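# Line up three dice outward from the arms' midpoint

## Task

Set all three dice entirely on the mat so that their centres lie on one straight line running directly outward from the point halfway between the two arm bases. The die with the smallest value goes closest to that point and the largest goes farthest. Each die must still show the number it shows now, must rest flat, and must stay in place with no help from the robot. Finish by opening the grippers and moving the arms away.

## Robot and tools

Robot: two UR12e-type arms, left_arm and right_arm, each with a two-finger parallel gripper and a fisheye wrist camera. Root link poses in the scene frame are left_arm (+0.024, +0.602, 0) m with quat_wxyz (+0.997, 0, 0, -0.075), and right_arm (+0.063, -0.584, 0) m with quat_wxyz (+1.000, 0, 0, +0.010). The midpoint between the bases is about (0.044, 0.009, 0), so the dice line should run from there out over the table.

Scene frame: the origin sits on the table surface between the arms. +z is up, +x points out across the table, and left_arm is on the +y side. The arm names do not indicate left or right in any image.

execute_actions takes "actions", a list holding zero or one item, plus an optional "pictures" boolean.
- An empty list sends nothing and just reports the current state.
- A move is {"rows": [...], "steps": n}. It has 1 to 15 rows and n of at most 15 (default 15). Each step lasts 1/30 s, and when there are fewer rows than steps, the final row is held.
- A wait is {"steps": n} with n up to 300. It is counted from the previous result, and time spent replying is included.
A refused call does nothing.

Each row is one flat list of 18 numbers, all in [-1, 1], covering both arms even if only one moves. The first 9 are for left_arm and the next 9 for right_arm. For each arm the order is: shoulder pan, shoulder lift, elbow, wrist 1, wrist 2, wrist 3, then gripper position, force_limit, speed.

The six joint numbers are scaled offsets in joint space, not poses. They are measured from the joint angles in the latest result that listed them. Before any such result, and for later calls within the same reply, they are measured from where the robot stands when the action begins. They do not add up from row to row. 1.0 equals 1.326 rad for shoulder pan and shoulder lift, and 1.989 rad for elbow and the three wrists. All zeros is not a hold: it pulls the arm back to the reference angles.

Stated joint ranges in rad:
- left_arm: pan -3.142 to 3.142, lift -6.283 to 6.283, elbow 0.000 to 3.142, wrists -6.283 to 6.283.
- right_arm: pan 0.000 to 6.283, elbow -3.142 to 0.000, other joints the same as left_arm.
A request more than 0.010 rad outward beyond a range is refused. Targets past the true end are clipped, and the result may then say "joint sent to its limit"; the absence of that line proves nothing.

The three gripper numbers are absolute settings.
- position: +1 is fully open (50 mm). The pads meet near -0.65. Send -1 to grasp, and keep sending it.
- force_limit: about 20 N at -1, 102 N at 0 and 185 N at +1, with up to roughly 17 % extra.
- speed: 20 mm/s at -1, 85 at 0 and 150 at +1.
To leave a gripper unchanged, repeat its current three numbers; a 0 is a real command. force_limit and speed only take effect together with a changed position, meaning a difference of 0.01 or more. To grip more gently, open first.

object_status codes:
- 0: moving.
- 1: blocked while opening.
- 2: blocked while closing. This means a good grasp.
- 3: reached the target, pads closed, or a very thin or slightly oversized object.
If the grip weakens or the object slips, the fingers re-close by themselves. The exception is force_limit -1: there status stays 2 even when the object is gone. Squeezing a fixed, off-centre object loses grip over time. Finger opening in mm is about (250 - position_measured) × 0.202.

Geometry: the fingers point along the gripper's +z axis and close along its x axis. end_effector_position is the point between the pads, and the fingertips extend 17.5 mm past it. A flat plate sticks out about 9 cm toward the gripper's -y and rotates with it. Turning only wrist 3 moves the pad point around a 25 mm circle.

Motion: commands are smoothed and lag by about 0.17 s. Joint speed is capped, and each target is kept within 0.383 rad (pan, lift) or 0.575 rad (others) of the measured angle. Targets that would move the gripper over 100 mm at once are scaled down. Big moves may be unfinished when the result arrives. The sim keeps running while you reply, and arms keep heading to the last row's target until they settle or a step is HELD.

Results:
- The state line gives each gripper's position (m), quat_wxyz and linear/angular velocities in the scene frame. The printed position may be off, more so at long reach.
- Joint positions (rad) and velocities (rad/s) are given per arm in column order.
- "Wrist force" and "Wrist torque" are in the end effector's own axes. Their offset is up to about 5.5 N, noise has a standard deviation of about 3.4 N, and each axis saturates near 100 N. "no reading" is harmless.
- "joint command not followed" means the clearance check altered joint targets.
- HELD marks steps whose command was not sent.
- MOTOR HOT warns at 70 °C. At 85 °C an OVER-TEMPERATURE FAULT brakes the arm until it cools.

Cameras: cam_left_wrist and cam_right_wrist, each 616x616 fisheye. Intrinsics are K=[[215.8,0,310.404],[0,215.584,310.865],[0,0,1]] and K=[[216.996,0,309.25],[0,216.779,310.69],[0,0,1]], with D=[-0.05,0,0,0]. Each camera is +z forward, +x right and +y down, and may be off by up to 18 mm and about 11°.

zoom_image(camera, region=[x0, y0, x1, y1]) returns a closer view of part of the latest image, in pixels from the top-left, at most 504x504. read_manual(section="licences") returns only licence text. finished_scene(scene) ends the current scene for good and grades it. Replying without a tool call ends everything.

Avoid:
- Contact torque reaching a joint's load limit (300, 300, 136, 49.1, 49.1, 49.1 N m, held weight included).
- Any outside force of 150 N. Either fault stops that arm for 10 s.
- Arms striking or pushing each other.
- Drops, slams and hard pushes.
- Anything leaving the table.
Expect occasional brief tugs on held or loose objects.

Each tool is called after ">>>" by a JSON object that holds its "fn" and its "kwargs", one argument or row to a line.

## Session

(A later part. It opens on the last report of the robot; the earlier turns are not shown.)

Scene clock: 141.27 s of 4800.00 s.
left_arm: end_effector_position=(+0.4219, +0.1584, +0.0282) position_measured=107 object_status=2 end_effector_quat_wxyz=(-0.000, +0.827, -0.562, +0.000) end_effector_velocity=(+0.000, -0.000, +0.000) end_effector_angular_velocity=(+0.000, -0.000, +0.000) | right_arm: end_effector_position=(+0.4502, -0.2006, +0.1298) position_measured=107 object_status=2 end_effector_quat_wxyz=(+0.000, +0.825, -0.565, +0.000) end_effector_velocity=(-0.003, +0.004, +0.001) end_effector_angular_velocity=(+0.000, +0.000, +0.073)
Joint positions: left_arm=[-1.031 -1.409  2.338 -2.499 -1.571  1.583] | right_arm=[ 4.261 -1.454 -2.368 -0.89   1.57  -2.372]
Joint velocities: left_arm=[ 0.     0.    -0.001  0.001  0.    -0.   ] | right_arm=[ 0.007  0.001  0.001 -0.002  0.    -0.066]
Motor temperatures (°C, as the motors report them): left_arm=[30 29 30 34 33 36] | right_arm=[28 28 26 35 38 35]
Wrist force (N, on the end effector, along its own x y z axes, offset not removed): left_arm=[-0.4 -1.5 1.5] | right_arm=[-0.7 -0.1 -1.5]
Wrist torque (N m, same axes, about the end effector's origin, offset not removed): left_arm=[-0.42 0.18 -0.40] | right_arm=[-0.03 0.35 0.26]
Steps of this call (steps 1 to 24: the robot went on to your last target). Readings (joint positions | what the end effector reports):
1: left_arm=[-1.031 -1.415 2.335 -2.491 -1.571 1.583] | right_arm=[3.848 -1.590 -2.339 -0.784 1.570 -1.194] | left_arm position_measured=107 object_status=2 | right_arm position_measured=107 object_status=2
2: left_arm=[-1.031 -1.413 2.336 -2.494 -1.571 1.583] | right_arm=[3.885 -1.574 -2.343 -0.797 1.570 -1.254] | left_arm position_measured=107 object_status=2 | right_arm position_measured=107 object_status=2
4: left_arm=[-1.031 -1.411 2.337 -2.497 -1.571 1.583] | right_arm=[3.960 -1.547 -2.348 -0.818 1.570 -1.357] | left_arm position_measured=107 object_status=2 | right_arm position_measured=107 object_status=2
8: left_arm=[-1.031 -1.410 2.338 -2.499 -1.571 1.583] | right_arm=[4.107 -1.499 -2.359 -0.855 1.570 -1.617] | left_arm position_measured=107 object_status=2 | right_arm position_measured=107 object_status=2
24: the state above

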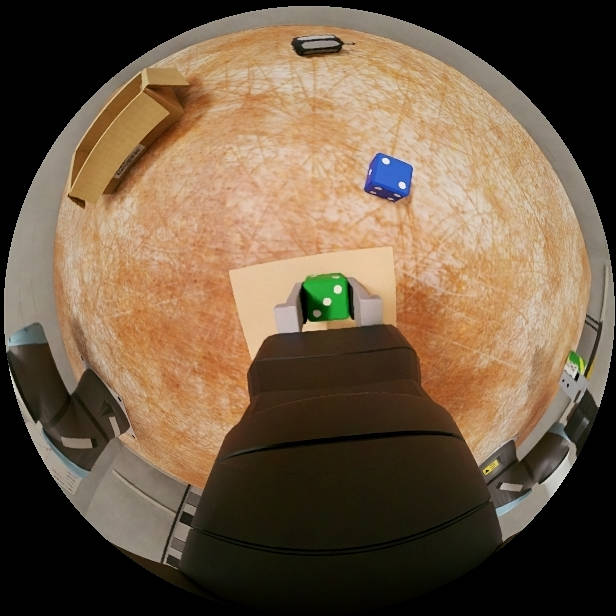

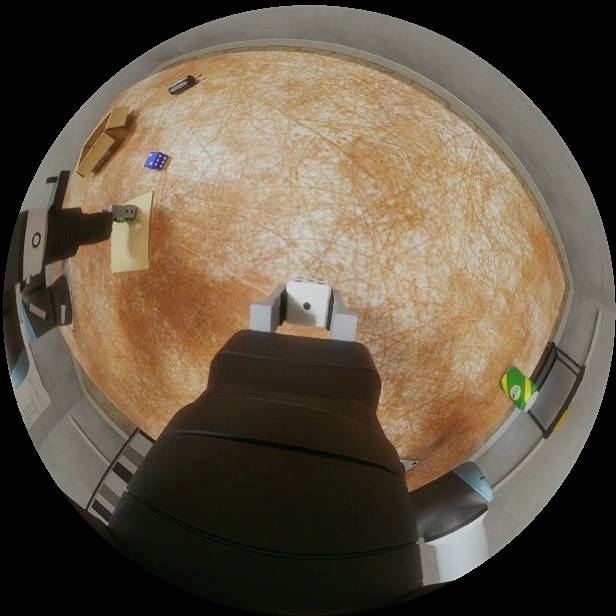

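>>> {"fn": "execute_actions", "kwargs": {
  "actions": [
    {"rows": [[0,0.0005,0.0001,-0.0005,0,0,-1,-0.3,-0.3, 0,0,0,0,0,-0.003,-1,-0.3,-0.3],[0,0.0005,0.0001,-0.0005,0,0,-1,-0.3,-0.3, 0,0,0,0,0,-0.003,-1,-0.3,-0.3],[0,0.0005,0.0001,-0.0005,0,0,-1,-0.3,-0.3, 0,0,0,0,0,-0.003,-1,-0.3,-0.3],[0,0.0005,0.0001,-0.0005,0,0,1,0,0.5, 0,0,0,0,0,-0.003,-1,-0.3,-0.3],[0,0.0005,0.0001,-0.0005,0,0,1,0,0.5, 0,0,0,0,0,-0.003,-1,-0.3,-0.3],[0,0.0005,0.0001,-0.0005,0,0,1,0,0.5, 0,0,0,0,0,-0.003,-1,-0.3,-0.3],[0,0.0005,0.0001,-0.0005,0,0,1,0,0.5, 0,0,0,0,0,-0.003,-1,-0.3,-0.3],[0,-0.008,-0.002,0.0075,0,0,1,0,0.5, 0,0,0,0,0,-0.003,-1,-0.3,-0.3],[0,-0.022,-0.0055,0.02,0,0,1,0,0.5, 0,0,0,0,0,-0.003,-1,-0.3,-0.3],[0,-0.036,-0.009,0.033,0,0,1,0,0.5, 0,0,0,0,0,-0.003,-1,-0.3,-0.3],[0,-0.047,-0.012,0.043,0,0,1,0,0.5, 0,0,0,0,0,-0.003,-1,-0.3,-0.3],[0,-0.0545,-0.0138,0.0502,0,0,1,0,0.5, 0,0,0,0,0,-0.003,-1,-0.3,-0.3],[0,-0.0545,-0.0138,0.0502,0,0,1,0,0.5, 0,0,0,0,0,-0.003,-1,-0.3,-0.3],[0.02,-0.04,-0.027,0.0525,0,0.05,1,0,0.5, 0,0,0,0,0,-0.003,-1,-0.3,-0.3],[0.1067,0.0343,-0.0866,0.0634,0,0.2459,1,0,0.5, 0,0,0,0,0,-0.003,-1,-0.3,-0.3]], "steps": 15}
  ],
  "pictures": false
}}

>>> {"fn": "execute_actions", "kwargs": {
  "actions": [
    {"steps": 27}
  ]
}}

Scene clock: 178.70 s of 4800.00 s.
left_arm: end_effector_position=(+0.4257, +0.1572, +0.0608) position_measured=3 object_status=0 end_effector_quat_wxyz=(-0.000, +0.826, -0.564, +0.000) end_effector_velocity=(+0.172, -0.032, +0.104) end_effector_angular_velocity=(+0.027, +0.011, -0.242) | right_arm: end_effector_position=(+0.4501, -0.2005, +0.1299) position_measured=107 object_status=2 end_effector_quat_wxyz=(+0.000, +0.827, -0.563, +0.000) end_effector_velocity=(+0.000, +0.000, -0.000) end_effector_angular_velocity=(-0.000, +0.000, -0.001)
Joint positions: left_arm=[-1.026 -1.461  2.311 -2.421 -1.571  1.593] | right_arm=[ 4.261 -1.454 -2.368 -0.891  1.57  -2.378]
Joint velocities: left_arm=[ 0.259  0.031 -0.321  0.319 -0.001  0.501] | right_arm=[-0.    -0.001  0.001 -0.     0.     0.001]
Motor temperatures (°C, as the motors report them): left_arm=[30 29 30 34 33 36] | right_arm=[28 28 26 35 38 35]
Wrist force (N, on the end effector, along its own x y z axes, offset not removed): left_arm=[-4.0 6.3 -1.1] | right_arm=[-4.9 1.0 -2.7]
Wrist torque (N m, same axes, about the end effector's origin, offset not removed): left_arm=[0.66 0.63 -0.40] | right_arm=[0.15 0.97 0.37]
Steps of this call (steps 1 to 30: the robot went on to your last target; steps 31 to 90: nothing new was sent; then 33.93 s passed at rest; steps 91 to 105: all 15 steps of this action). Readings (joint positions | what the end effector reports):
91: left_arm=[-1.031 -1.409 2.338 -2.499 -1.571 1.583] | right_arm=[4.262 -1.454 -2.368 -0.891 1.570 -2.378] | left_arm position_measured=107 object_status=2 | right_arm position_measured=107 object_status=2
92: left_arm=[-1.031 -1.409 2.338 -2.500 -1.571 1.583] | right_arm=[4.262 -1.454 -2.368 -0.891 1.570 -2.378] | left_arm position_measured=107 object_status=2 | right_arm position_measured=107 object_status=2
94: left_arm=[-1.031 -1.409 2.338 -2.500 -1.571 1.583] | right_arm=[4.261 -1.454 -2.368 -0.891 1.570 -2.378] | left_arm position_measured=97 object_status=0 | right_arm position_measured=107 object_status=2
98: left_arm=[-1.031 -1.409 2.338 -2.500 -1.571 1.583] | right_arm=[4.261 -1.454 -2.368 -0.891 1.570 -2.378] | left_arm position_measured=19 object_status=0 | right_arm position_measured=107 object_status=2
105: the state above

Scene clock: 179.60 s of 4800.00 s.
left_arm: end_effector_position=(+0.5256, +0.1360, +0.0702) position_measured=3 object_status=3 end_effector_quat_wxyz=(-0.000, +0.718, -0.696, +0.000) end_effector_velocity=(+0.001, -0.001, +0.001) end_effector_angular_velocity=(-0.001, -0.001, -0.001) | right_arm: end_effector_position=(+0.4502, -0.2005, +0.1298) position_measured=107 object_status=2 end_effector_quat_wxyz=(+0.000, +0.827, -0.563, +0.000) end_effector_velocity=(-0.000, +0.000, -0.000) end_effector_angular_velocity=(+0.001, -0.000, +0.001)
Joint positions: left_arm=[-0.89  -1.364  2.166 -2.373 -1.571  2.072] | right_arm=[ 4.261 -1.454 -2.368 -0.89   1.57  -2.378]
Joint velocities: left_arm=[ 0.     0.    -0.002 -0.     0.     0.001] | right_arm=[ 0.001 -0.    -0.001  0.002 -0.    -0.   ]
Motor temperatures (°C, as the motors report them): left_arm=[30 29 30 34 33 36] | right_arm=[28 28 26 35 38 35]
Wrist force (N, on the end effector, along its own x y z axes, offset not removed): left_arm=[-1.0 -1.0 1.5] | right_arm=[1.1 0.0 5.4]
Wrist torque (N m, same axes, about the end effector's origin, offset not removed): left_arm=[-0.35 0.31 -0.40] | right_arm=[0.05 -0.04 0.08]
Steps of this call (steps 1 to 27: the robot went on to your last target). Readings (joint positions | what the end effector reports):
1: left_arm=[-1.009 -1.452 2.293 -2.410 -1.571 1.622] | right_arm=[4.261 -1.454 -2.368 -0.891 1.570 -2.378] | left_arm position_measured=3 object_status=3 | right_arm position_measured=107 object_status=2
2: left_arm=[-0.983 -1.432 2.265 -2.400 -1.571 1.671] | right_arm=[4.261 -1.454 -2.368 -0.891 1.570 -2.378] | left_arm position_measured=3 object_status=3 | right_arm position_measured=107 object_status=2
4: left_arm=[-0.936 -1.398 2.214 -2.387 -1.571 1.807] | right_arm=[4.261 -1.454 -2.368 -0.891 1.570 -2.378] | left_arm position_measured=3 object_status=3 | right_arm position_measured=107 object_status=2
8: left_arm=[-0.900 -1.372 2.177 -2.376 -1.571 2.009] | right_arm=[4.261 -1.454 -2.368 -0.891 1.570 -2.378] | left_arm position_measured=3 object_status=3 | right_arm position_measured=107 object_status=2
27: the state above

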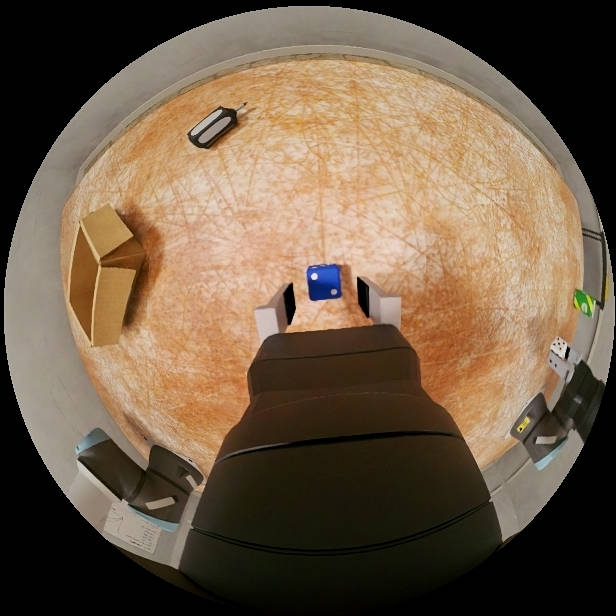

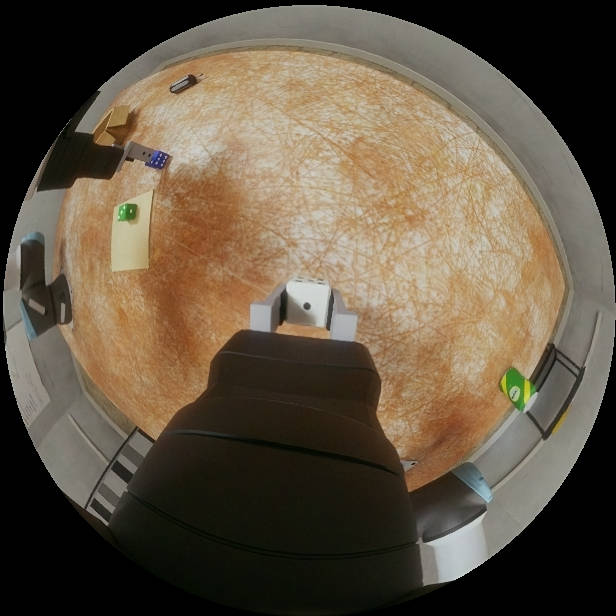

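>>> {"fn": "zoom_image", "kwargs": {
  "camera": "cam_left_wrist",
  "region": [250, 240, 410, 340]
}}

Region (250, 240, 410, 340) of cam_left_wrist's 616x616 image, scaled by 3.150, with more detail than that image has; it fills the top 315 rows of this view, and the rest is white.

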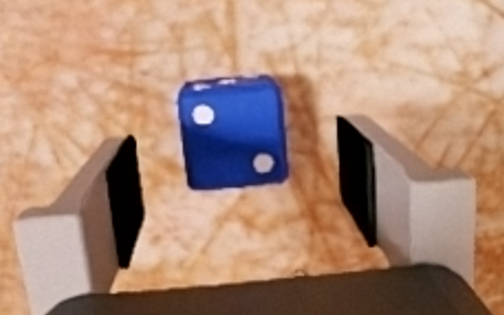

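>>> {"fn": "execute_actions", "kwargs": {
  "actions": [
    {"rows": [[0.001,0.006,0.0014,-0.0054,0,0.0007,1,0,0.5, 0,0,0,0,0,0,-1,-0.3,-0.3],[0.002,0.016,0.0036,-0.0143,0,0.0014,1,0,0.5, 0,0,0,0,0,0,-1,-0.3,-0.3],[0.0029,0.027,0.0061,-0.0241,0,0.002,1,0,0.5, 0,0,0,0,0,0,-1,-0.3,-0.3],[0.0029,0.038,0.0086,-0.034,0,0.002,1,0,0.5, 0,0,0,0,0,0,-1,-0.3,-0.3],[0.0029,0.047,0.0107,-0.042,0,0.002,1,0,0.5, 0,0,0,0,0,0,-1,-0.3,-0.3],[0.0029,0.052,0.0118,-0.0465,0,0.002,1,0,0.5, 0,0,0,0,0,0,-1,-0.3,-0.3],[0.0029,0.05405,0.0123,-0.04834,0,0.002,1,0,0.5, 0,0,0,0,0,0,-1,-0.3,-0.3],[0.0029,0.05405,0.0123,-0.04834,0,0.002,1,0,0.5, 0,0,0,0,0,0,-1,-0.3,-0.3],[0.0029,0.05405,0.0123,-0.04834,0,0.002,1,0,0.5, 0,0,0,0,0,0,-1,-0.3,-0.3],[0.0029,0.05405,0.0123,-0.04834,0,0.002,1,0,0.5, 0,0,0,0,0,0,-1,-0.3,-0.3],[0.0029,0.05405,0.0123,-0.04834,0,0.002,1,0,0.5, 0,0,0,0,0,0,-1,-0.3,-0.3],[0.0029,0.05405,0.0123,-0.04834,0,0.002,-1,-0.3,-0.3, 0,0,0,0,0,0,-1,-0.3,-0.3]], "steps": 15}
  ],
  "pictures": false
}}

>>> {"fn": "execute_actions", "kwargs": {
  "actions": [
    {"steps": 14}
  ]
}}

Scene clock: 193.03 s of 4800.00 s.
left_arm: end_effector_position=(+0.5281, +0.1366, +0.0244) position_measured=41 object_status=0 end_effector_quat_wxyz=(+0.000, +0.718, -0.696, +0.000) end_effector_velocity=(+0.001, -0.000, -0.011) end_effector_angular_velocity=(-0.002, -0.001, -0.000) | right_arm: end_effector_position=(+0.4502, -0.2005, +0.1298) position_measured=107 object_status=2 end_effector_quat_wxyz=(+0.000, +0.827, -0.563, +0.000) end_effector_velocity=(+0.000, -0.001, -0.000) end_effector_angular_velocity=(+0.000, -0.000, -0.001)
Joint positions: left_arm=[-0.886 -1.294  2.189 -2.467 -1.571  2.076] | right_arm=[ 4.261 -1.454 -2.368 -0.89   1.57  -2.378]
Joint velocities: left_arm=[ 0.001  0.018  0.006 -0.026 -0.001  0.001] | right_arm=[-0.001  0.    -0.001  0.    -0.    -0.   ]
Motor temperatures (°C, as the motors report them): left_arm=[30 29 30 34 33 36] | right_arm=[28 28 26 35 38 35]
Wrist force (N, on the end effector, along its own x y z axes, offset not removed): left_arm=[1.1 -1.9 0.9] | right_arm=[-0.8 0.2 -2.4]
Wrist torque (N m, same axes, about the end effector's origin, offset not removed): left_arm=[-0.47 -0.05 -0.43] | right_arm=[-0.09 0.26 0.24]
Steps of this call (steps 1 to 15: the robot went on to your last target; steps 16 to 90: nothing new was sent; then 9.93 s passed at rest; steps 91 to 105: all 15 steps of this action). Readings (joint positions | what the end effector reports):
91: left_arm=[-0.890 -1.364 2.166 -2.374 -1.571 2.072] | right_arm=[4.261 -1.454 -2.368 -0.890 1.570 -2.378] | left_arm position_measured=3 object_status=3 | right_arm position_measured=107 object_status=2
92: left_arm=[-0.889 -1.362 2.166 -2.376 -1.571 2.073] | right_arm=[4.261 -1.454 -2.368 -0.890 1.570 -2.378] | left_arm position_measured=3 object_status=3 | right_arm position_measured=107 object_status=2
94: left_arm=[-0.888 -1.351 2.170 -2.390 -1.571 2.074] | right_arm=[4.261 -1.454 -2.368 -0.890 1.570 -2.378] | left_arm position_measured=3 object_status=3 | right_arm position_measured=107 object_status=2
98: left_arm=[-0.886 -1.313 2.183 -2.441 -1.571 2.076] | right_arm=[4.261 -1.454 -2.368 -0.890 1.570 -2.378] | left_arm position_measured=3 object_status=3 | right_arm position_measured=107 object_status=2
105: the state above

Scene clock: 193.50 s of 4800.00 s.
left_arm: end_effector_position=(+0.5281, +0.1366, +0.0234) position_measured=107 object_status=2 end_effector_quat_wxyz=(+0.000, +0.718, -0.696, +0.000) end_effector_velocity=(+0.000, +0.000, +0.000) end_effector_angular_velocity=(-0.001, -0.000, +0.001) | right_arm: end_effector_position=(+0.4502, -0.2005, +0.1298) position_measured=107 object_status=2 end_effector_quat_wxyz=(+0.000, +0.827, -0.563, +0.000) end_effector_velocity=(+0.000, -0.001, -0.001) end_effector_angular_velocity=(-0.002, +0.001, -0.002)
Joint positions: left_arm=[-0.886 -1.292  2.19  -2.47  -1.571  2.076] | right_arm=[ 4.261 -1.454 -2.368 -0.89   1.57  -2.378]
Joint velocities: left_arm=[ 0.     0.     0.    -0.001  0.    -0.   ] | right_arm=[-0.002 -0.001 -0.001 -0.001 -0.     0.001]
Motor temperatures (°C, as the motors report them): left_arm=[30 29 30 34 33 36] | right_arm=[28 28 26 35 38 35]
Wrist force (N, on the end effector, along its own x y z axes, offset not removed): left_arm=[-0.8 -0.6 -4.4] | right_arm=[-2.1 -0.3 0.1]
Wrist torque (N m, same axes, about the end effector's origin, offset not removed): left_arm=[-0.46 -0.05 -0.47] | right_arm=[0.12 0.48 0.25]
Steps of this call (steps 1 to 14: the robot went on to your last target). Readings (joint positions | what the end effector reports):
1: left_arm=[-0.886 -1.293 2.190 -2.468 -1.571 2.076] | right_arm=[4.261 -1.454 -2.368 -0.890 1.570 -2.378] | left_arm position_measured=52 object_status=0 | right_arm position_measured=107 object_status=2
2: left_arm=[-0.886 -1.293 2.190 -2.468 -1.571 2.076] | right_arm=[4.261 -1.454 -2.368 -0.890 1.570 -2.378] | left_arm position_measured=62 object_status=0 | right_arm position_measured=107 object_status=2
4: left_arm=[-0.886 -1.293 2.190 -2.469 -1.571 2.076] | right_arm=[4.261 -1.454 -2.368 -0.890 1.570 -2.378] | left_arm position_measured=84 object_status=0 | right_arm position_measured=107 object_status=2
8: left_arm=[-0.886 -1.292 2.190 -2.469 -1.571 2.076] | right_arm=[4.261 -1.454 -2.368 -0.890 1.570 -2.378] | left_arm position_measured=107 object_status=0 | right_arm position_measured=107 object_status=2
14: the state above

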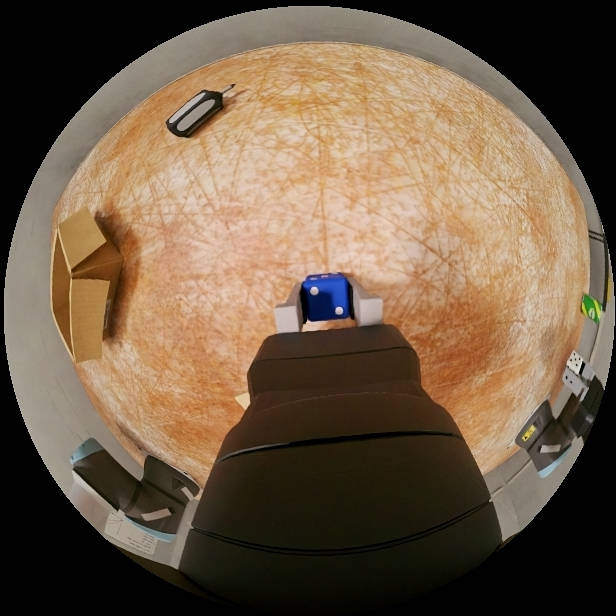

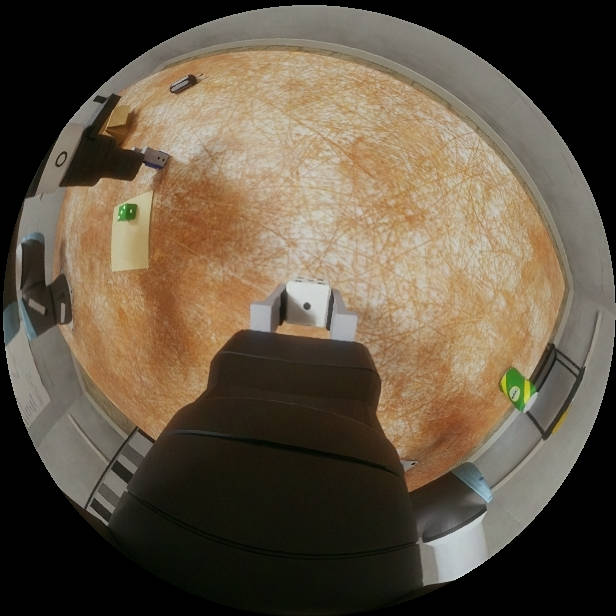

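>>> {"fn": "execute_actions", "kwargs": {
  "actions": [
    {"rows": [[0,-0.007,-0.0018,0.0065,0,0,-1,-0.3,-0.3, 0,0,0,0,0,0,-1,-0.3,-0.3],[0,-0.0203,-0.0053,0.0188,0,0,-1,-0.3,-0.3, 0,0,0,0,0,0,-1,-0.3,-0.3],[0,-0.0348,-0.009,0.0323,0,0,-1,-0.3,-0.3, 0,0,0,0,0,0,-1,-0.3,-0.3],[0,-0.0476,-0.0123,0.0441,0,0,-1,-0.3,-0.3, 0,0,0,0,0,0,-1,-0.3,-0.3],[0,-0.058,-0.015,0.0538,0,0,-1,-0.3,-0.3, 0,0,0,0,0,0,-1,-0.3,-0.3],[-0.0066,-0.0622,-0.0117,0.0532,0,-0.0114,-1,-0.3,-0.3, 0,0,0,0,0,0,-1,-0.3,-0.3],[-0.0197,-0.0705,-0.005,0.0521,0,-0.0341,-1,-0.3,-0.3, 0,0,0,0,0,0,-1,-0.3,-0.3],[-0.0377,-0.0819,0.0043,0.0505,0,-0.0653,-1,-0.3,-0.3, 0,0,0,0,0,0,-1,-0.3,-0.3],[-0.0591,-0.0954,0.0151,0.0487,0,-0.1022,-1,-0.3,-0.3, 0,0,0,0,0,0,-1,-0.3,-0.3],[-0.0821,-0.11,0.0269,0.0467,0,-0.142,-1,-0.3,-0.3, 0,0,0,0,0,0,-1,-0.3,-0.3],[-0.105,-0.1246,0.0386,0.0447,0,-0.1818,-1,-0.3,-0.3, 0,0,0,0,0,0,-1,-0.3,-0.3],[-0.1264,-0.1381,0.0494,0.0429,0,-0.2187,-1,-0.3,-0.3, 0,0,0,0,0,0,-1,-0.3,-0.3],[-0.1444,-0.1495,0.0587,0.0413,0,-0.2499,-1,-0.3,-0.3, 0,0,0,0,0,0,-1,-0.3,-0.3],[-0.1575,-0.1578,0.0654,0.0402,0,-0.2726,-1,-0.3,-0.3, 0,0,0,0,0,0,-1,-0.3,-0.3],[-0.1641,-0.162,0.0687,0.0396,0,-0.284,-1,-0.3,-0.3, 0,0,0,0,0,0,-1,-0.3,-0.3]], "steps": 15}
  ],
  "pictures": false
}}

>>> {"fn": "execute_actions", "kwargs": {
  "actions": [
    {"steps": 18}
  ]
}}

Scene clock: 213.00 s of 4800.00 s.
left_arm: end_effector_position=(+0.4326, +0.1366, +0.0758) position_measured=107 object_status=2 end_effector_quat_wxyz=(+0.000, +0.783, -0.622, +0.001) end_effector_velocity=(-0.446, +0.042, -0.000) end_effector_angular_velocity=(+0.009, +0.006, +1.126) | right_arm: end_effector_position=(+0.4502, -0.2005, +0.1298) position_measured=107 object_status=2 end_effector_quat_wxyz=(+0.000, +0.827, -0.563, +0.000) end_effector_velocity=(+0.001, +0.000, +0.001) end_effector_angular_velocity=(+0.001, -0.000, -0.001)
Joint positions: left_arm=[-1.028 -1.459  2.271 -2.383 -1.571  1.735] | right_arm=[ 4.261 -1.454 -2.368 -0.89   1.57  -2.378]
Joint velocities: left_arm=[-0.689 -0.441  0.514 -0.062 -0.    -1.815] | right_arm=[-0.001 -0.     0.001 -0.    -0.     0.   ]
Motor temperatures (°C, as the motors report them): left_arm=[30 29 30 34 33 36] | right_arm=[28 28 26 35 38 35]
Wrist force (N, on the end effector, along its own x y z axes, offset not removed): left_arm=[1.5 -0.2 0.2] | right_arm=[3.3 -1.3 -0.9]
Wrist torque (N m, same axes, about the end effector's origin, offset not removed): left_arm=[-0.30 -0.15 -0.46] | right_arm=[-0.29 -0.35 0.18]
Steps of this call (steps 1 to 15: the robot went on to your last target; steps 16 to 90: nothing new was sent; then 16.00 s passed at rest; steps 91 to 105: all 15 steps of this action). Readings (joint positions | what the end effector reports):
91: left_arm=[-0.886 -1.292 2.190 -2.469 -1.571 2.076] | right_arm=[4.261 -1.454 -2.368 -0.890 1.570 -2.378] | left_arm position_measured=107 object_status=2 | right_arm position_measured=107 object_status=2
92: left_arm=[-0.886 -1.294 2.190 -2.467 -1.571 2.076] | right_arm=[4.261 -1.454 -2.368 -0.890 1.570 -2.378] | left_arm position_measured=107 object_status=2 | right_arm position_measured=107 object_status=2
94: left_arm=[-0.886 -1.308 2.184 -2.448 -1.571 2.076] | right_arm=[4.261 -1.454 -2.368 -0.890 1.570 -2.378] | left_arm position_measured=107 object_status=2 | right_arm position_measured=107 object_status=2
98: left_arm=[-0.893 -1.355 2.173 -2.389 -1.571 2.060] | right_arm=[4.261 -1.454 -2.368 -0.890 1.570 -2.378] | left_arm position_measured=107 object_status=2 | right_arm position_measured=107 object_status=2
105: the state above

Scene clock: 213.60 s of 4800.00 s.
left_arm: end_effector_position=(+0.3847, +0.1436, +0.0749) position_measured=107 object_status=2 end_effector_quat_wxyz=(+0.000, +0.827, -0.562, +0.000) end_effector_velocity=(-0.001, +0.001, -0.000) end_effector_angular_velocity=(+0.001, +0.000, +0.004) | right_arm: end_effector_position=(+0.4502, -0.2005, +0.1298) position_measured=107 object_status=2 end_effector_quat_wxyz=(+0.000, +0.827, -0.563, +0.000) end_effector_velocity=(+0.000, -0.002, -0.001) end_effector_angular_velocity=(-0.002, +0.001, -0.001)
Joint positions: left_arm=[-1.103 -1.507  2.327 -2.391 -1.571  1.512] | right_arm=[ 4.261 -1.454 -2.368 -0.89   1.57  -2.378]
Joint velocities: left_arm=[-0.001 -0.001  0.001  0.001  0.    -0.005] | right_arm=[-0.002  0.    -0.001 -0.001  0.    -0.001]
Motor temperatures (°C, as the motors report them): left_arm=[30 29 30 34 33 36] | right_arm=[28 28 26 35 38 35]
Wrist force (N, on the end effector, along its own x y z axes, offset not removed): left_arm=[1.0 -3.0 1.6] | right_arm=[-0.7 -1.5 2.0]
Wrist torque (N m, same axes, about the end effector's origin, offset not removed): left_arm=[-0.74 -0.09 -0.45] | right_arm=[-0.30 0.26 0.22]
Steps of this call (steps 1 to 18: the robot went on to your last target). Readings (joint positions | what the end effector reports):
1: left_arm=[-1.049 -1.473 2.287 -2.385 -1.571 1.676] | right_arm=[4.261 -1.454 -2.368 -0.890 1.570 -2.378] | left_arm position_measured=107 object_status=2 | right_arm position_measured=107 object_status=2
2: left_arm=[-1.065 -1.483 2.299 -2.387 -1.571 1.627] | right_arm=[4.261 -1.454 -2.368 -0.890 1.570 -2.378] | left_arm position_measured=107 object_status=2 | right_arm position_measured=107 object_status=2
4: left_arm=[-1.085 -1.495 2.313 -2.389 -1.571 1.567] | right_arm=[4.261 -1.454 -2.368 -0.890 1.570 -2.378] | left_arm position_measured=107 object_status=2 | right_arm position_measured=107 object_status=2
8: left_arm=[-1.099 -1.504 2.324 -2.390 -1.571 1.524] | right_arm=[4.261 -1.454 -2.368 -0.890 1.570 -2.378] | left_arm position_measured=107 object_status=2 | right_arm position_measured=107 object_status=2
18: the state above

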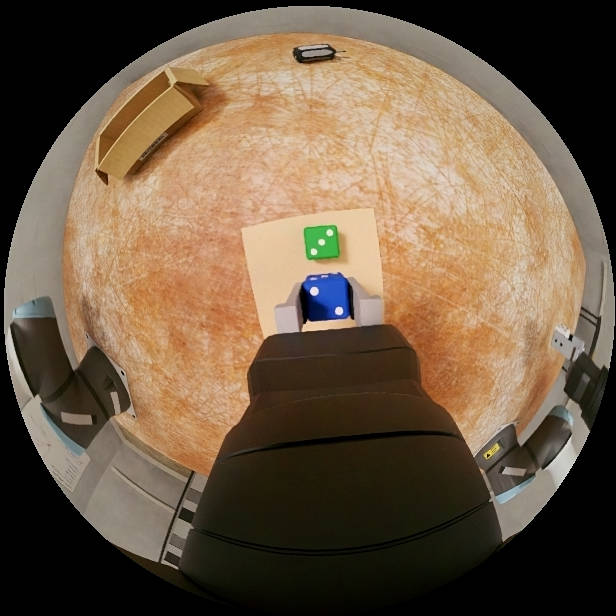

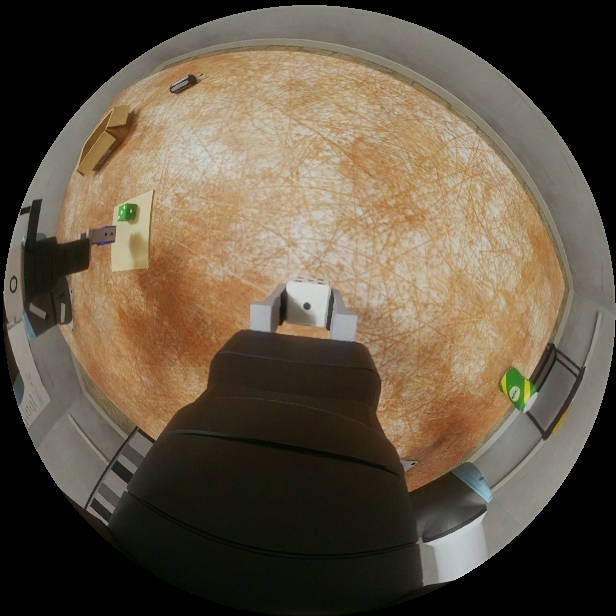

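>>> {"fn": "execute_actions", "kwargs": {
  "actions": [
    {"rows": [[0,0.0062,0.0016,-0.0057,0,0,-1,-0.3,-0.3, 0.0035,-0.0049,0.0028,0.0005,0,0.0023,-1,-0.3,-0.3],[0,0.0173,0.0045,-0.016,0,0,-1,-0.3,-0.3, 0.0094,-0.0131,0.0074,0.0013,0,0.0062,-1,-0.3,-0.3],[0,0.0296,0.0077,-0.0274,0,0,-1,-0.3,-0.3, 0.0187,-0.0262,0.0148,0.0027,0,0.0124,-1,-0.3,-0.3],[0,0.042,0.0108,-0.0388,0,0,-1,-0.3,-0.3, 0.0304,-0.0425,0.024,0.0043,0,0.0202,-1,-0.3,-0.3],[0,0.0518,0.0134,-0.048,0,0,-1,-0.3,-0.3, 0.0444,-0.0622,0.0351,0.0063,0,0.0295,-1,-0.3,-0.3],[0,0.0586,0.0151,-0.0542,0,0,-1,-0.3,-0.3, 0.0585,-0.0818,0.0462,0.0083,0,0.0389,-1,-0.3,-0.3],[0,0.0617,0.01594,-0.0571,0,0,-1,-0.3,-0.3, 0.0725,-0.1014,0.0572,0.0103,0,0.0482,-1,-0.3,-0.3],[0,0.0617,0.01594,-0.0571,0,0,-1,-0.3,-0.3, 0.0865,-0.1211,0.0683,0.0123,0,0.0575,-1,-0.3,-0.3],[0,0.0617,0.01594,-0.0571,0,0,-1,-0.3,-0.3, 0.0982,-0.1374,0.0775,0.0139,0,0.0653,-1,-0.3,-0.3],[0,0.0617,0.01594,-0.0571,0,0,-1,-0.3,-0.3, 0.1075,-0.1505,0.0849,0.0153,0,0.0715,-1,-0.3,-0.3],[0,0.0617,0.01594,-0.0571,0,0,-1,-0.3,-0.3, 0.1134,-0.1587,0.0895,0.0161,0,0.0754,-1,-0.3,-0.3],[0,0.0617,0.01594,-0.0571,0,0,-1,-0.3,-0.3, 0.1169,-0.1636,0.0923,0.0166,0,0.0777,-1,-0.3,-0.3]], "steps": 15}
  ],
  "pictures": false
}}

>>> {"fn": "execute_actions", "kwargs": {
  "actions": [
    {"steps": 9}
  ],
  "pictures": false
}}

>>> {"fn": "execute_actions", "kwargs": {
  "actions": [
    {"rows": [[0,0,0,0,0,0,1,0,0.5, 0,0,0,0,0,0,-1,-0.3,-0.3],[0,0,0,0,0,0,1,0,0.5, 0,0,0,0,0,0,-1,-0.3,-0.3],[0,0,0,0,0,0,1,0,0.5, 0,0,0,0,0,0,-1,-0.3,-0.3],[0,0,0,0,0,0,1,0,0.5, 0,0,0,0,0,0,-1,-0.3,-0.3],[0,-0.0093,-0.0024,0.0086,0,0,1,0,0.5, 0,0,0,0,0,0,-1,-0.3,-0.3],[0,-0.0247,-0.0064,0.0228,0,0,1,0,0.5, 0,0,0,0,0,0,-1,-0.3,-0.3],[0,-0.04,-0.0103,0.0371,0,0,1,0,0.5, 0,0,0,0,0,0,-1,-0.3,-0.3],[0,-0.0537,-0.0138,0.0497,0,0,1,0,0.5, 0,0,0,0,0,0,-1,-0.3,-0.3],[0,-0.0617,-0.0159,0.0571,0,0,1,0,0.5, 0,0,0,0,0,0,-1,-0.3,-0.3],[0,-0.0617,-0.0159,0.0571,0,0,1,0,0.5, 0,0,0,0,0,0,-1,-0.3,-0.3],[0.0183,-0.0767,-0.0138,0.065,0,0,1,0,0.5, 0,0,0,0,0,0,-1,-0.3,-0.3],[0.0458,-0.0992,-0.0107,0.0769,0,0,1,0,0.5, 0.0117,-0.0164,0.0092,0.0017,0,0.0078,-1,-0.3,-0.3],[0.0802,-0.1274,-0.0068,0.0917,0,0,1,0,0.5, 0.0292,-0.0409,0.0231,0.0042,0,0.0194,-1,-0.3,-0.3],[0.1146,-0.1555,-0.0029,0.1066,0,0,1,0,0.5, 0.0526,-0.0736,0.0415,0.0075,0,0.035,-1,-0.3,-0.3],[0.2291,-0.2493,0.0102,0.156,0,0,1,0,0.5, 0.1169,-0.1636,0.0923,0.0166,0,0.0777,-1,-0.3,-0.3]], "steps": 15}
  ],
  "pictures": false
}}

>>> {"fn": "execute_actions", "kwargs": {
  "actions": [
    {"steps": 26}
  ]
}}

Scene clock: 252.97 s of 4800.00 s.
left_arm: end_effector_position=(+0.3846, +0.1435, +0.0293) position_measured=107 object_status=2 end_effector_quat_wxyz=(+0.000, +0.827, -0.562, +0.000) end_effector_velocity=(+0.000, -0.001, -0.011) end_effector_angular_velocity=(-0.002, -0.001, -0.000) | right_arm: end_effector_position=(+0.4252, -0.0482, +0.1188) position_measured=107 object_status=2 end_effector_quat_wxyz=(+0.000, +0.827, -0.562, +0.000) end_effector_velocity=(-0.048, +0.168, -0.029) end_effector_angular_velocity=(-0.006, +0.002, +0.002)
Joint positions: left_arm=[-1.103 -1.427  2.357 -2.502 -1.571  1.512] | right_arm=[ 4.402 -1.651 -2.202 -0.86   1.57  -2.237]
Joint velocities: left_arm=[ 0.     0.021  0.006 -0.029  0.     0.   ] | right_arm=[ 0.157 -0.224  0.184  0.033  0.     0.155]
Motor temperatures (°C, as the motors report them): left_arm=[30 29 30 34 33 36] | right_arm=[28 28 26 35 38 35]
Wrist force (N, on the end effector, along its own x y z axes, offset not removed): left_arm=[0.0 -0.8 3.0] | right_arm=[-2.6 -0.3 2.2]
Wrist torque (N m, same axes, about the end effector's origin, offset not removed): left_arm=[-0.24 0.13 -0.44] | right_arm=[0.14 0.35 0.21]
Steps of this call (steps 1 to 15: the robot went on to your last target; steps 16 to 90: nothing new was sent; then 35.87 s passed at rest; steps 91 to 105: all 15 steps of this action). Readings (joint positions | what the end effector reports):
91: left_arm=[-1.103 -1.507 2.327 -2.391 -1.571 1.511] | right_arm=[4.261 -1.454 -2.368 -0.890 1.570 -2.378] | left_arm position_measured=107 object_status=2 | right_arm position_measured=107 object_status=2
92: left_arm=[-1.103 -1.505 2.327 -2.393 -1.571 1.511] | right_arm=[4.262 -1.456 -2.367 -0.890 1.570 -2.377] | left_arm position_measured=107 object_status=2 | right_arm position_measured=107 object_status=2
94: left_arm=[-1.103 -1.493 2.332 -2.410 -1.571 1.511] | right_arm=[4.269 -1.466 -2.358 -0.889 1.570 -2.369] | left_arm position_measured=107 object_status=2 | right_arm position_measured=107 object_status=2
98: left_arm=[-1.103 -1.450 2.349 -2.469 -1.571 1.511] | right_arm=[4.314 -1.527 -2.306 -0.879 1.570 -2.325] | left_arm position_measured=107 object_status=2 | right_arm position_measured=107 object_status=2
105: the state above

Scene clock: 253.27 s of 4800.00 s.
left_arm: end_effector_position=(+0.3846, +0.1436, +0.0282) position_measured=107 object_status=2 end_effector_quat_wxyz=(+0.000, +0.827, -0.562, +0.000) end_effector_velocity=(+0.000, -0.000, -0.000) end_effector_angular_velocity=(-0.001, -0.000, -0.000) | right_arm: end_effector_position=(+0.4210, -0.0336, +0.1163) position_measured=107 object_status=2 end_effector_quat_wxyz=(+0.000, +0.827, -0.563, +0.000) end_effector_velocity=(-0.001, +0.007, +0.001) end_effector_angular_velocity=(+0.003, -0.001, -0.001)
Joint positions: left_arm=[-1.103 -1.425  2.358 -2.504 -1.571  1.512] | right_arm=[ 4.415 -1.67  -2.185 -0.858  1.57  -2.224]
Joint velocities: left_arm=[-0.     0.001  0.001 -0.002  0.    -0.   ] | right_arm=[ 0.005 -0.007  0.009  0.002  0.     0.006]
Motor temperatures (°C, as the motors report them): left_arm=[30 29 30 34 33 36] | right_arm=[28 28 26 35 38 35]
Wrist force (N, on the end effector, along its own x y z axes, offset not removed): left_arm=[0.8 -1.6 2.9] | right_arm=[-0.9 2.7 -2.2]
Wrist torque (N m, same axes, about the end effector's origin, offset not removed): left_arm=[-0.40 -0.04 -0.49] | right_arm=[0.61 0.24 0.24]
Steps of this call (steps 1 to 9: the robot went on to your last target). Readings (joint positions | what the end effector reports):
1: left_arm=[-1.103 -1.426 2.358 -2.502 -1.571 1.512] | right_arm=[4.406 -1.657 -2.196 -0.859 1.570 -2.233] | left_arm position_measured=107 object_status=2 | right_arm position_measured=107 object_status=2
2: left_arm=[-1.103 -1.426 2.358 -2.503 -1.571 1.512] | right_arm=[4.409 -1.662 -2.193 -0.859 1.570 -2.230] | left_arm position_measured=107 object_status=2 | right_arm position_measured=107 object_status=2
4: left_arm=[-1.103 -1.426 2.358 -2.504 -1.571 1.512] | right_arm=[4.413 -1.667 -2.189 -0.858 1.570 -2.226] | left_arm position_measured=107 object_status=2 | right_arm position_measured=107 object_status=2
8: left_arm=[-1.103 -1.425 2.358 -2.504 -1.571 1.512] | right_arm=[4.415 -1.670 -2.186 -0.858 1.570 -2.224] | left_arm position_measured=107 object_status=2 | right_arm position_measured=107 object_status=2
9: the state above

Scene clock: 253.77 s of 4800.00 s.
left_arm: end_effector_position=(+0.4052, +0.1786, +0.0876) position_measured=3 object_status=3 end_effector_quat_wxyz=(-0.000, +0.843, -0.538, -0.000) end_effector_velocity=(+0.259, +0.489, +0.248) end_effector_angular_velocity=(+0.014, +0.005, +0.788) | right_arm: end_effector_position=(+0.4171, -0.0217, +0.1144) position_measured=107 object_status=2 end_effector_quat_wxyz=(+0.000, +0.827, -0.562, +0.000) end_effector_velocity=(+0.013, -0.031, +0.001) end_effector_angular_velocity=(-0.007, -0.008, -0.028)
Joint positions: left_arm=[-1.046 -1.55   2.34  -2.36  -1.571  1.512] | right_arm=[ 4.427 -1.685 -2.173 -0.855  1.57  -2.213]
Joint velocities: left_arm=[ 0.789 -0.72   0.122  0.613  0.     0.   ] | right_arm=[-0.028  0.03  -0.033 -0.003 -0.009 -0.001]
Motor temperatures (°C, as the motors report them): left_arm=[30 29 30 34 33 36] | right_arm=[28 28 26 35 38 35]
Wrist force (N, on the end effector, along its own x y z axes, offset not removed): left_arm=[5.2 3.5 3.3] | right_arm=[-26.0 7.0 0.2]
Wrist torque (N m, same axes, about the end effector's origin, offset not removed): left_arm=[0.34 -0.66 -0.61] | right_arm=[1.16 3.87 0.76]
A step of this action was HELD (marked below), so the robot has no last target. An arm can still carry out its HELD step.
Steps of this call (steps 1 to 15: all 15 steps of this action). Readings (joint positions | what the end effector reports):
1: left_arm=[-1.103 -1.425 2.358 -2.504 -1.571 1.512] | right_arm=[4.416 -1.671 -2.185 -0.858 1.570 -2.223] | left_arm position_measured=97 object_status=0 | right_arm position_measured=107 object_status=2
2: left_arm=[-1.103 -1.425 2.358 -2.504 -1.571 1.512] | right_arm=[4.416 -1.671 -2.185 -0.858 1.570 -2.223] | left_arm position_measured=78 object_status=0 | right_arm position_measured=107 object_status=2
4: left_arm=[-1.103 -1.425 2.358 -2.504 -1.571 1.512] | right_arm=[4.416 -1.671 -2.185 -0.858 1.570 -2.223] | left_arm position_measured=39 object_status=0 | right_arm position_measured=107 object_status=2
8: left_arm=[-1.103 -1.444 2.351 -2.479 -1.571 1.512] | right_arm=[4.416 -1.671 -2.185 -0.858 1.570 -2.223] | left_arm position_measured=3 object_status=0 | right_arm position_measured=107 object_status=2
15: the state above HELD
joint command not followed: on one or more control steps a check withheld the commanded joint targets of the right arm, and it was not sent them on those steps. On the call's last step the targets were still withheld.
cause: the commanded joint targets would bring a part of the robot too close to another arm (a part of this arm just beyond joint 5 (wrist 2) and a part of the other arm just beyond its joint 5 (wrist 2)); next, command targets that bring no part of the robot closer to that arm.

Scene clock: 254.63 s of 4800.00 s.
left_arm: end_effector_position=(+0.4370, +0.2468, +0.1170) position_measured=3 object_status=3 end_effector_quat_wxyz=(-0.000, +0.871, -0.491, +0.000) end_effector_velocity=(+0.001, -0.001, +0.001) end_effector_angular_velocity=(-0.003, -0.001, +0.001) | right_arm: end_effector_position=(+0.3872, +0.0543, +0.0978) position_measured=107 object_status=2 end_effector_quat_wxyz=(+0.000, +0.827, -0.562, +0.000) end_effector_velocity=(-0.064, +0.133, -0.037) end_effector_angular_velocity=(-0.004, +0.001, +0.005)
Joint positions: left_arm=[-0.935 -1.641  2.357 -2.287 -1.571  1.512] | right_arm=[ 4.498 -1.786 -2.087 -0.84   1.57  -2.141]
Joint velocities: left_arm=[ 0.    -0.    -0.001 -0.002 -0.    -0.   ] | right_arm=[ 0.13  -0.181  0.151  0.026  0.     0.125]
Motor temperatures (°C, as the motors report them): left_arm=[30 29 30 34 33 36] | right_arm=[28 28 26 35 38 35]
Wrist force (N, on the end effector, along its own x y z axes, offset not removed): left_arm=[0.5 -1.8 0.9] | right_arm=[-1.8 1.8 -0.1]
Wrist torque (N m, same axes, about the end effector's origin, offset not removed): left_arm=[-0.51 0.01 -0.40] | right_arm=[0.44 0.35 0.16]
Steps of this call (steps 1 to 26: nothing new was sent). Readings (joint positions | what the end effector reports):
1: left_arm=[-1.018 -1.574 2.344 -2.340 -1.571 1.512] | right_arm=[4.426 -1.685 -2.173 -0.855 1.570 -2.213] | left_arm position_measured=3 object_status=3 | right_arm position_measured=107 object_status=2
2: left_arm=[-0.994 -1.594 2.348 -2.324 -1.571 1.512] | right_arm=[4.426 -1.685 -2.173 -0.855 1.570 -2.213] | left_arm position_measured=3 object_status=3 | right_arm position_measured=107 object_status=2
4: left_arm=[-0.963 -1.618 2.353 -2.305 -1.571 1.512] | right_arm=[4.427 -1.685 -2.173 -0.855 1.570 -2.213] | left_arm position_measured=3 object_status=3 | right_arm position_measured=107 object_status=2
8: left_arm=[-0.941 -1.636 2.356 -2.291 -1.571 1.512] | right_arm=[4.430 -1.690 -2.169 -0.854 1.570 -2.209] | left_arm position_measured=3 object_status=3 | right_arm position_measured=107 object_status=2
26: the state above

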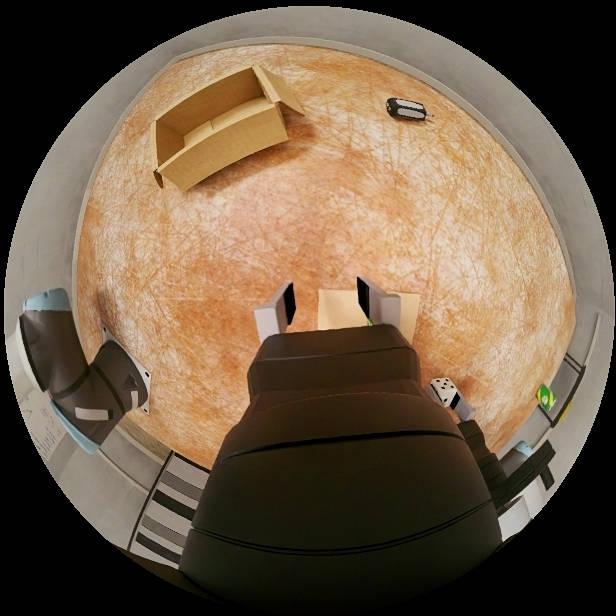

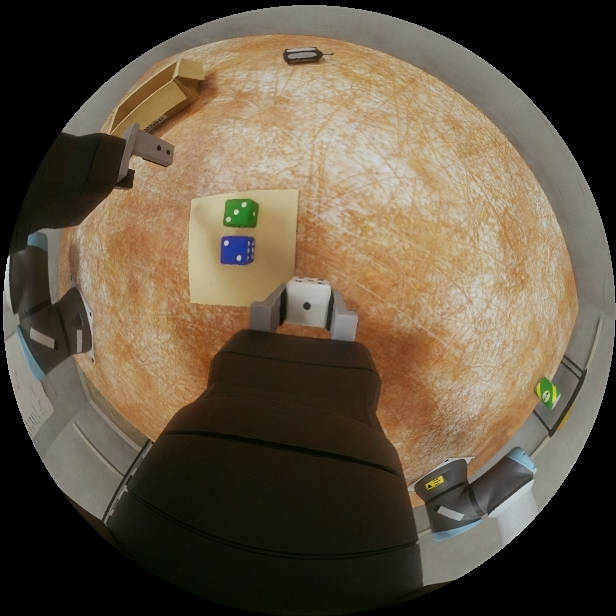

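>>> {"fn": "execute_actions", "kwargs": {
  "actions": [
    {"rows": [[0.015,-0.013,0.0016,0.007,0,0,1,0,0.5, 0.011,-0.0154,0.0087,0.0016,0,0.0072,-1,-0.3,-0.3],[0.035,-0.03,0.0038,0.016,0,0,1,0,0.5, 0.011,-0.0154,0.0087,0.0016,0,0.0072,-1,-0.3,-0.3],[0.057,-0.048,0.006,0.026,0,0,1,0,0.5, 0.011,-0.0154,0.0087,0.0016,0,0.0072,-1,-0.3,-0.3],[0.078,-0.066,0.0084,0.0356,0,0,1,0,0.5, 0.011,-0.0154,0.0087,0.0016,0,0.0072,-1,-0.3,-0.3],[0.094,-0.08,0.01,0.043,0,0,1,0,0.5, 0.014,-0.0195,0.011,0.002,0,0.009,-1,-0.3,-0.3],[0.1026,-0.0867,0.011,0.0468,0,0,1,0,0.5, 0.0195,-0.027,0.0152,0.0028,0,0.0126,-1,-0.3,-0.3],[0.1026,-0.0867,0.011,0.0468,0,0,1,0,0.5, 0.026,-0.036,0.0204,0.0038,0,0.017,-1,-0.3,-0.3],[0.1026,-0.0867,0.011,0.0468,0,0,1,0,0.5, 0.033,-0.046,0.026,0.0049,0,0.0217,-1,-0.3,-0.3],[0.1026,-0.0867,0.011,0.0468,0,0,1,0,0.5, 0.040,-0.056,0.0317,0.0059,0,0.0264,-1,-0.3,-0.3],[0.1026,-0.0867,0.011,0.0468,0,0,1,0,0.5, 0.047,-0.065,0.0369,0.0069,0,0.0307,-1,-0.3,-0.3],[0.1026,-0.0867,0.011,0.0468,0,0,1,0,0.5, 0.052,-0.0725,0.041,0.0077,0,0.034,-1,-0.3,-0.3],[0.1026,-0.0867,0.011,0.0468,0,0,1,0,0.5, 0.0551,-0.0768,0.0434,0.0081,0,0.0361,-1,-0.3,-0.3]], "steps": 15}
  ],
  "pictures": false
}}

>>> {"fn": "execute_actions", "kwargs": {
  "actions": [
    {"steps": 14}
  ]
}}

Scene clock: 262.50 s of 4800.00 s.
left_arm: end_effector_position=(+0.4595, +0.3341, +0.1491) position_measured=3 object_status=3 end_effector_quat_wxyz=(-0.000, +0.902, -0.432, +0.000) end_effector_velocity=(+0.004, +0.019, +0.007) end_effector_angular_velocity=(-0.002, -0.001, +0.030) | right_arm: end_effector_position=(+0.3522, +0.1201, +0.0780) position_measured=107 object_status=2 end_effector_quat_wxyz=(-0.000, +0.827, -0.562, +0.000) end_effector_velocity=(-0.057, +0.094, -0.035) end_effector_angular_velocity=(-0.002, +0.000, +0.002)
Joint positions: left_arm=[-0.802 -1.753  2.379 -2.196 -1.571  1.512] | right_arm=[ 4.563 -1.875 -2.011 -0.826  1.57  -2.078]
Joint velocities: left_arm=[ 0.031 -0.025  0.004  0.02  -0.     0.   ] | right_arm=[ 0.095 -0.136  0.112  0.021  0.     0.092]
Motor temperatures (°C, as the motors report them): left_arm=[30 29 30 34 33 36] | right_arm=[28 28 26 35 38 35]
Wrist force (N, on the end effector, along its own x y z axes, offset not removed): left_arm=[0.6 -2.4 2.2] | right_arm=[-3.9 1.3 -2.2]
Wrist torque (N m, same axes, about the end effector's origin, offset not removed): left_arm=[-0.54 -0.02 -0.49] | right_arm=[0.19 0.79 0.35]
Steps of this call (steps 1 to 90: nothing new was sent; then 4.37 s passed at rest; steps 91 to 105: all 15 steps of this action). Readings (joint positions | what the end effector reports):
91: left_arm=[-0.935 -1.641 2.357 -2.287 -1.571 1.512] | right_arm=[4.512 -1.805 -2.072 -0.837 1.570 -2.128] | left_arm position_measured=3 object_status=3 | right_arm position_measured=107 object_status=2
92: left_arm=[-0.931 -1.644 2.358 -2.284 -1.571 1.512] | right_arm=[4.512 -1.805 -2.071 -0.837 1.570 -2.127] | left_arm position_measured=3 object_status=3 | right_arm position_measured=107 object_status=2
94: left_arm=[-0.909 -1.664 2.362 -2.268 -1.571 1.512] | right_arm=[4.512 -1.806 -2.071 -0.837 1.570 -2.127] | left_arm position_measured=3 object_status=3 | right_arm position_measured=107 object_status=2
98: left_arm=[-0.836 -1.725 2.374 -2.219 -1.571 1.512] | right_arm=[4.520 -1.816 -2.062 -0.835 1.570 -2.120] | left_arm position_measured=3 object_status=3 | right_arm position_measured=107 object_status=2
105: the state above

Scene clock: 262.97 s of 4800.00 s.
left_arm: end_effector_position=(+0.4598, +0.3359, +0.1497) position_measured=3 object_status=3 end_effector_quat_wxyz=(-0.000, +0.903, -0.430, +0.000) end_effector_velocity=(+0.001, +0.000, +0.000) end_effector_angular_velocity=(-0.001, -0.001, +0.001) | right_arm: end_effector_position=(+0.3470, +0.1286, +0.0749) position_measured=107 object_status=2 end_effector_quat_wxyz=(-0.000, +0.827, -0.562, +0.000) end_effector_velocity=(-0.001, +0.000, -0.001) end_effector_angular_velocity=(-0.000, +0.000, +0.001)
Joint positions: left_arm=[-0.799 -1.756  2.379 -2.194 -1.571  1.512] | right_arm=[ 4.571 -1.888 -2.001 -0.824  1.57  -2.069]
Joint velocities: left_arm=[ 0.001 -0.    -0.    -0.001  0.     0.   ] | right_arm=[ 0.001 -0.001 -0.     0.001  0.     0.   ]
Motor temperatures (°C, as the motors report them): left_arm=[30 29 30 34 33 36] | right_arm=[28 28 26 35 38 35]
Wrist force (N, on the end effector, along its own x y z axes, offset not removed): left_arm=[1.6 -1.6 2.2] | right_arm=[-0.5 0.1 2.7]
Wrist torque (N m, same axes, about the end effector's origin, offset not removed): left_arm=[-0.44 -0.16 -0.51] | right_arm=[0.12 0.14 0.19]
Steps of this call (steps 1 to 14: the robot went on to your last target). Readings (joint positions | what the end effector reports):
1: left_arm=[-0.801 -1.754 2.379 -2.195 -1.571 1.512] | right_arm=[4.565 -1.879 -2.008 -0.825 1.570 -2.075] | left_arm position_measured=3 object_status=3 | right_arm position_measured=107 object_status=2
2: left_arm=[-0.800 -1.755 2.379 -2.195 -1.571 1.512] | right_arm=[4.567 -1.882 -2.006 -0.825 1.570 -2.073] | left_arm position_measured=3 object_status=3 | right_arm position_measured=107 object_status=2
4: left_arm=[-0.800 -1.755 2.379 -2.195 -1.571 1.512] | right_arm=[4.569 -1.885 -2.004 -0.824 1.570 -2.071] | left_arm position_measured=3 object_status=3 | right_arm position_measured=107 object_status=2
8: left_arm=[-0.799 -1.756 2.379 -2.194 -1.571 1.512] | right_arm=[4.571 -1.887 -2.002 -0.824 1.570 -2.070] | left_arm position_measured=3 object_status=3 | right_arm position_measured=107 object_status=2
14: the state above

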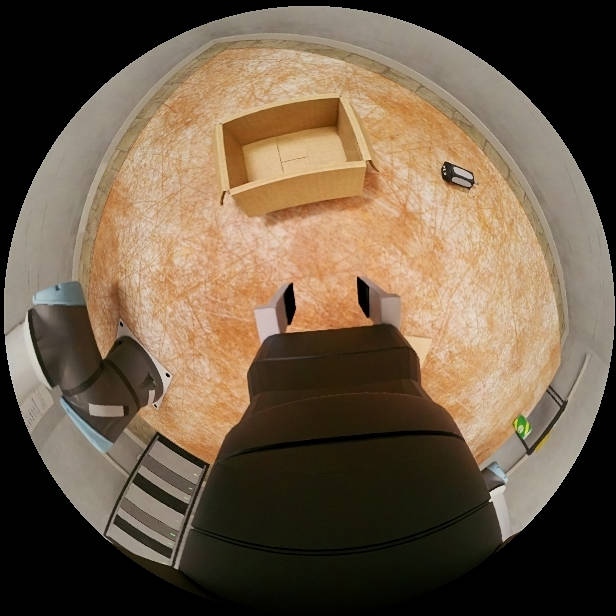

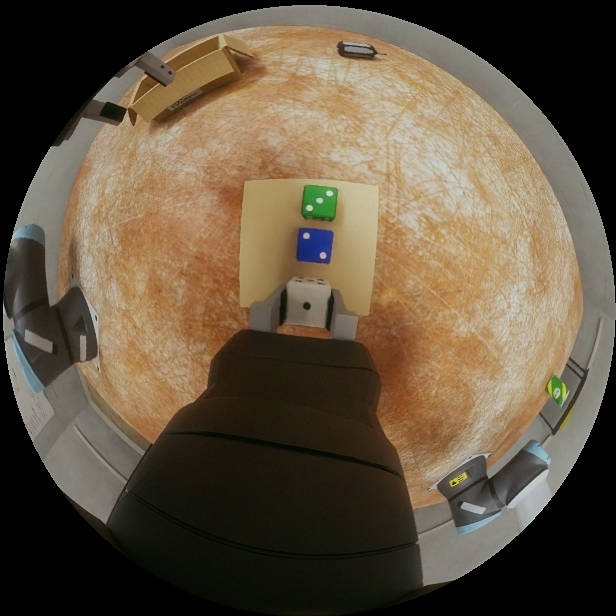

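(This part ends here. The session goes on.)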